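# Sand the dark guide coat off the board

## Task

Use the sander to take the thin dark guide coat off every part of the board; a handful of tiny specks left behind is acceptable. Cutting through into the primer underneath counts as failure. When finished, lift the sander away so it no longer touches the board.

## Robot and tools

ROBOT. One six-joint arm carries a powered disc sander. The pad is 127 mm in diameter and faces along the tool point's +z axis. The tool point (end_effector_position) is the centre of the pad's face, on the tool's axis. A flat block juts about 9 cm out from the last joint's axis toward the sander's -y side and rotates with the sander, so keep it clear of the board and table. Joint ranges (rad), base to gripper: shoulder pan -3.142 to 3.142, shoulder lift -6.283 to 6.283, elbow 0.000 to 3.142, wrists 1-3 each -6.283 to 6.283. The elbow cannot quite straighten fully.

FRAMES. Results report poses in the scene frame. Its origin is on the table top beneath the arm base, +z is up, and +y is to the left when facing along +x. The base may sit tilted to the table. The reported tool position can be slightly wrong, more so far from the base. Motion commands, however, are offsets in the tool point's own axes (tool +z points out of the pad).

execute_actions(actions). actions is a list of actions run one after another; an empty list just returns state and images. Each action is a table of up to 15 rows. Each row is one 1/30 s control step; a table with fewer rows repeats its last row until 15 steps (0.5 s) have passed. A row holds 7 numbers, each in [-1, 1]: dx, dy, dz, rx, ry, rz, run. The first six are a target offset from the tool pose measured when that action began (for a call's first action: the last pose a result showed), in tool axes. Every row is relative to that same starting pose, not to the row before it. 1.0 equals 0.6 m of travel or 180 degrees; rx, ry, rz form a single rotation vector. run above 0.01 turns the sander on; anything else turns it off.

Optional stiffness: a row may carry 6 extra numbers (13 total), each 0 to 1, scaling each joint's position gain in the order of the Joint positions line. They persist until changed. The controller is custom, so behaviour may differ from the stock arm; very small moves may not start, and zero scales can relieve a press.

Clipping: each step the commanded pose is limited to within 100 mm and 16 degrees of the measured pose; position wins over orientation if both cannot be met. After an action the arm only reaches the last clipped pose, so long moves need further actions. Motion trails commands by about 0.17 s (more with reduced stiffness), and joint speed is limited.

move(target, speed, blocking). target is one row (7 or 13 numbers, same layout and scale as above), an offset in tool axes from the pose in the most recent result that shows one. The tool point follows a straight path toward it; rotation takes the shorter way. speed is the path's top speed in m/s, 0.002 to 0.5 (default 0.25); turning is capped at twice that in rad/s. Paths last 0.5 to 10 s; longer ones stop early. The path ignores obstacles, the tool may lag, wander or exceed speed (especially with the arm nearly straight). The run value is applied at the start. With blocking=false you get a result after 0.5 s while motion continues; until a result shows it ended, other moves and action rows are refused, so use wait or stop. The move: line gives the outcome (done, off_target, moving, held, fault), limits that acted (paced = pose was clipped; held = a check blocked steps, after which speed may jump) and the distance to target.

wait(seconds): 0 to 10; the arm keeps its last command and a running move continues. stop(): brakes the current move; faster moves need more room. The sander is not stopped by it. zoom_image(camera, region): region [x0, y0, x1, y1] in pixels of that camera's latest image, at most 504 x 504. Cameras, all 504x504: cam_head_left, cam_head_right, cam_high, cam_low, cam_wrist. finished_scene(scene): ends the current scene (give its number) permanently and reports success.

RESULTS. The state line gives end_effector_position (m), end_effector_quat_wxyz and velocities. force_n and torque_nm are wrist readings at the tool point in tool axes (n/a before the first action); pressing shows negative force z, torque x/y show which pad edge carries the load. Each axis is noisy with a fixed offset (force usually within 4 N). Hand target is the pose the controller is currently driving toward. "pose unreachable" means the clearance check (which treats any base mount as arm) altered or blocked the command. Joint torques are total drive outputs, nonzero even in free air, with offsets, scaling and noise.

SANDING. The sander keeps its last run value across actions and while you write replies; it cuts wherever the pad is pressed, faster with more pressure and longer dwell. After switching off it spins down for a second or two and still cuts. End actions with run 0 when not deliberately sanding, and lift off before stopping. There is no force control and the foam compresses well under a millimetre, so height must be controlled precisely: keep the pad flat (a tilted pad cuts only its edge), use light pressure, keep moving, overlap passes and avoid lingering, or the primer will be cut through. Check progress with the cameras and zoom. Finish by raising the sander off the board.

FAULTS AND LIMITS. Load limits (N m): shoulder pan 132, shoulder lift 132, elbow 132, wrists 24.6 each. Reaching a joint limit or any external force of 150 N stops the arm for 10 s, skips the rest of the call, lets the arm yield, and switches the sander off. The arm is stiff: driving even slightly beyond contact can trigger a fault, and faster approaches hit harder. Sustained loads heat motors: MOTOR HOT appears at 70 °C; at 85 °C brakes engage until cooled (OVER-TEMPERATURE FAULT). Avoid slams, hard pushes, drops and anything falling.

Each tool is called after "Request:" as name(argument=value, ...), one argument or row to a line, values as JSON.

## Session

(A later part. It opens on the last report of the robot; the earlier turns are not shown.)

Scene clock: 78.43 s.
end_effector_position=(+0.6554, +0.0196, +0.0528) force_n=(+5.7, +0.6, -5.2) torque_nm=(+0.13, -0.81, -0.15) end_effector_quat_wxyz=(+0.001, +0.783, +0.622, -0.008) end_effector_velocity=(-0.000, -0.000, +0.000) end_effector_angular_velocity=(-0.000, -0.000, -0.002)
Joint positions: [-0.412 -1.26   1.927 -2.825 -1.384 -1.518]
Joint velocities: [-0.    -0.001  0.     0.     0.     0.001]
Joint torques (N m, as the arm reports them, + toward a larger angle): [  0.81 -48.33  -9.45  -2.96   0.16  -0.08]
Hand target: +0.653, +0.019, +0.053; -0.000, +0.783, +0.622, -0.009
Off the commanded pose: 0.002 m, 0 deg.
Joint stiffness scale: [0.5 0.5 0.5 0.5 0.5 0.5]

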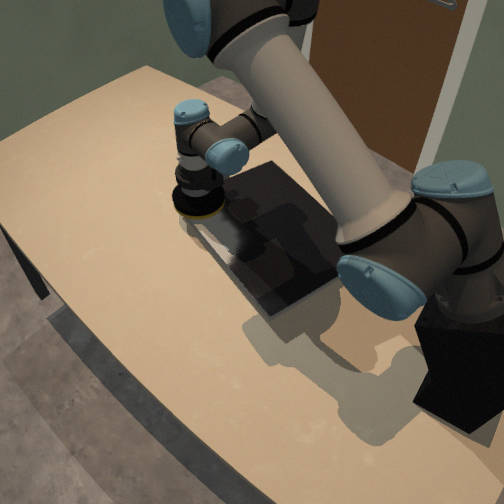

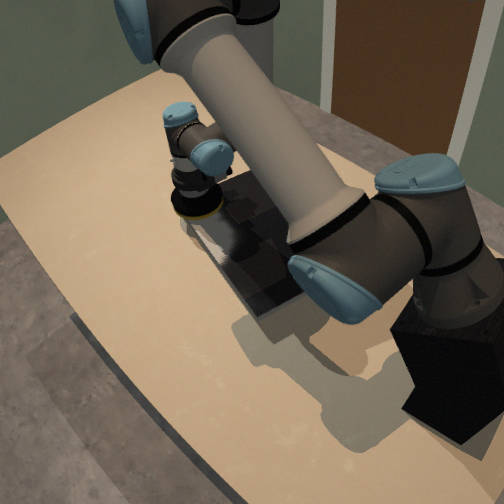

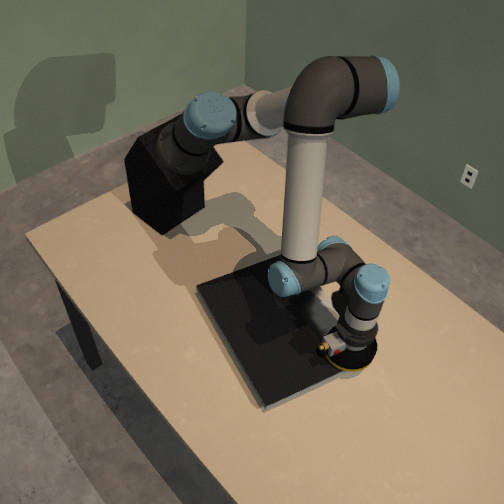

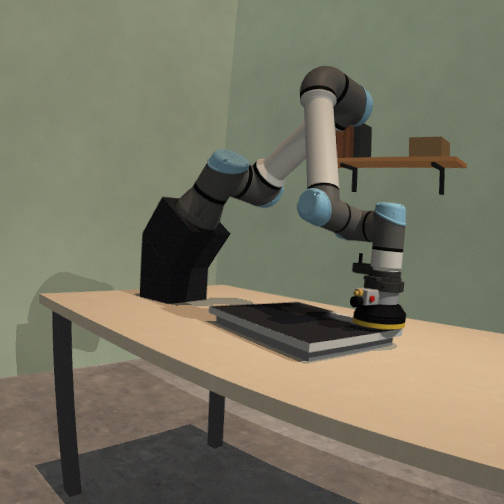

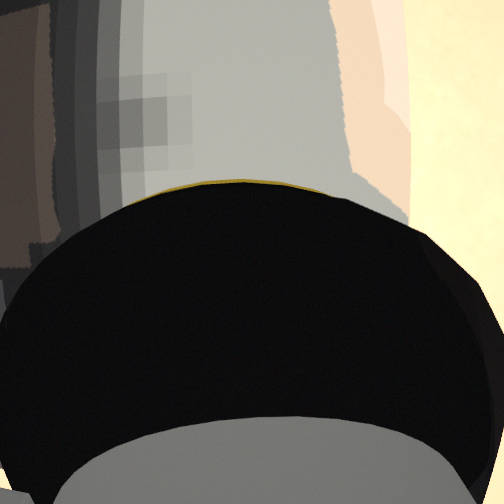

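Request:
zoom_image(
  camera="cam_head_left",
  region=[190, 215, 310, 325],
)

Request:
zoom_image(
  camera="cam_head_right",
  region=[170, 160, 320, 325],
)

Region (190, 215, 310, 325) of cam_head_left's 504x504 image, scaled by 4.200, with more detail than that image has; it fills the top 462 rows of this view, and the rest is white.

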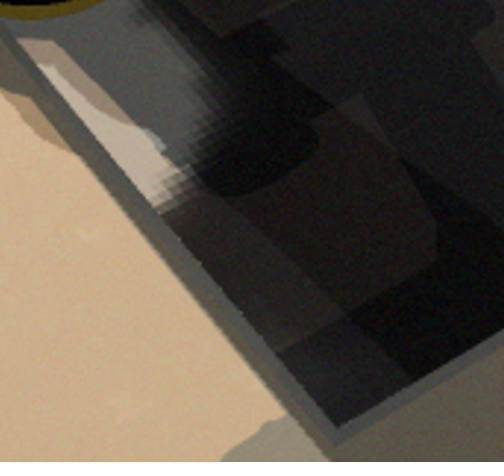

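Region (170, 160, 320, 325) of cam_head_right's 504x504 image, scaled by 3.055, with more detail than that image has; it fills the left 458 columns of this view, and the rest is white.

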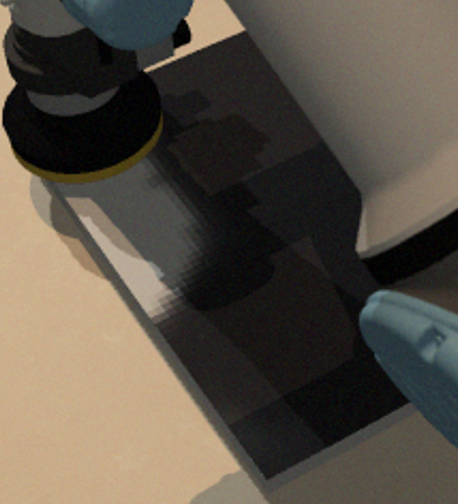

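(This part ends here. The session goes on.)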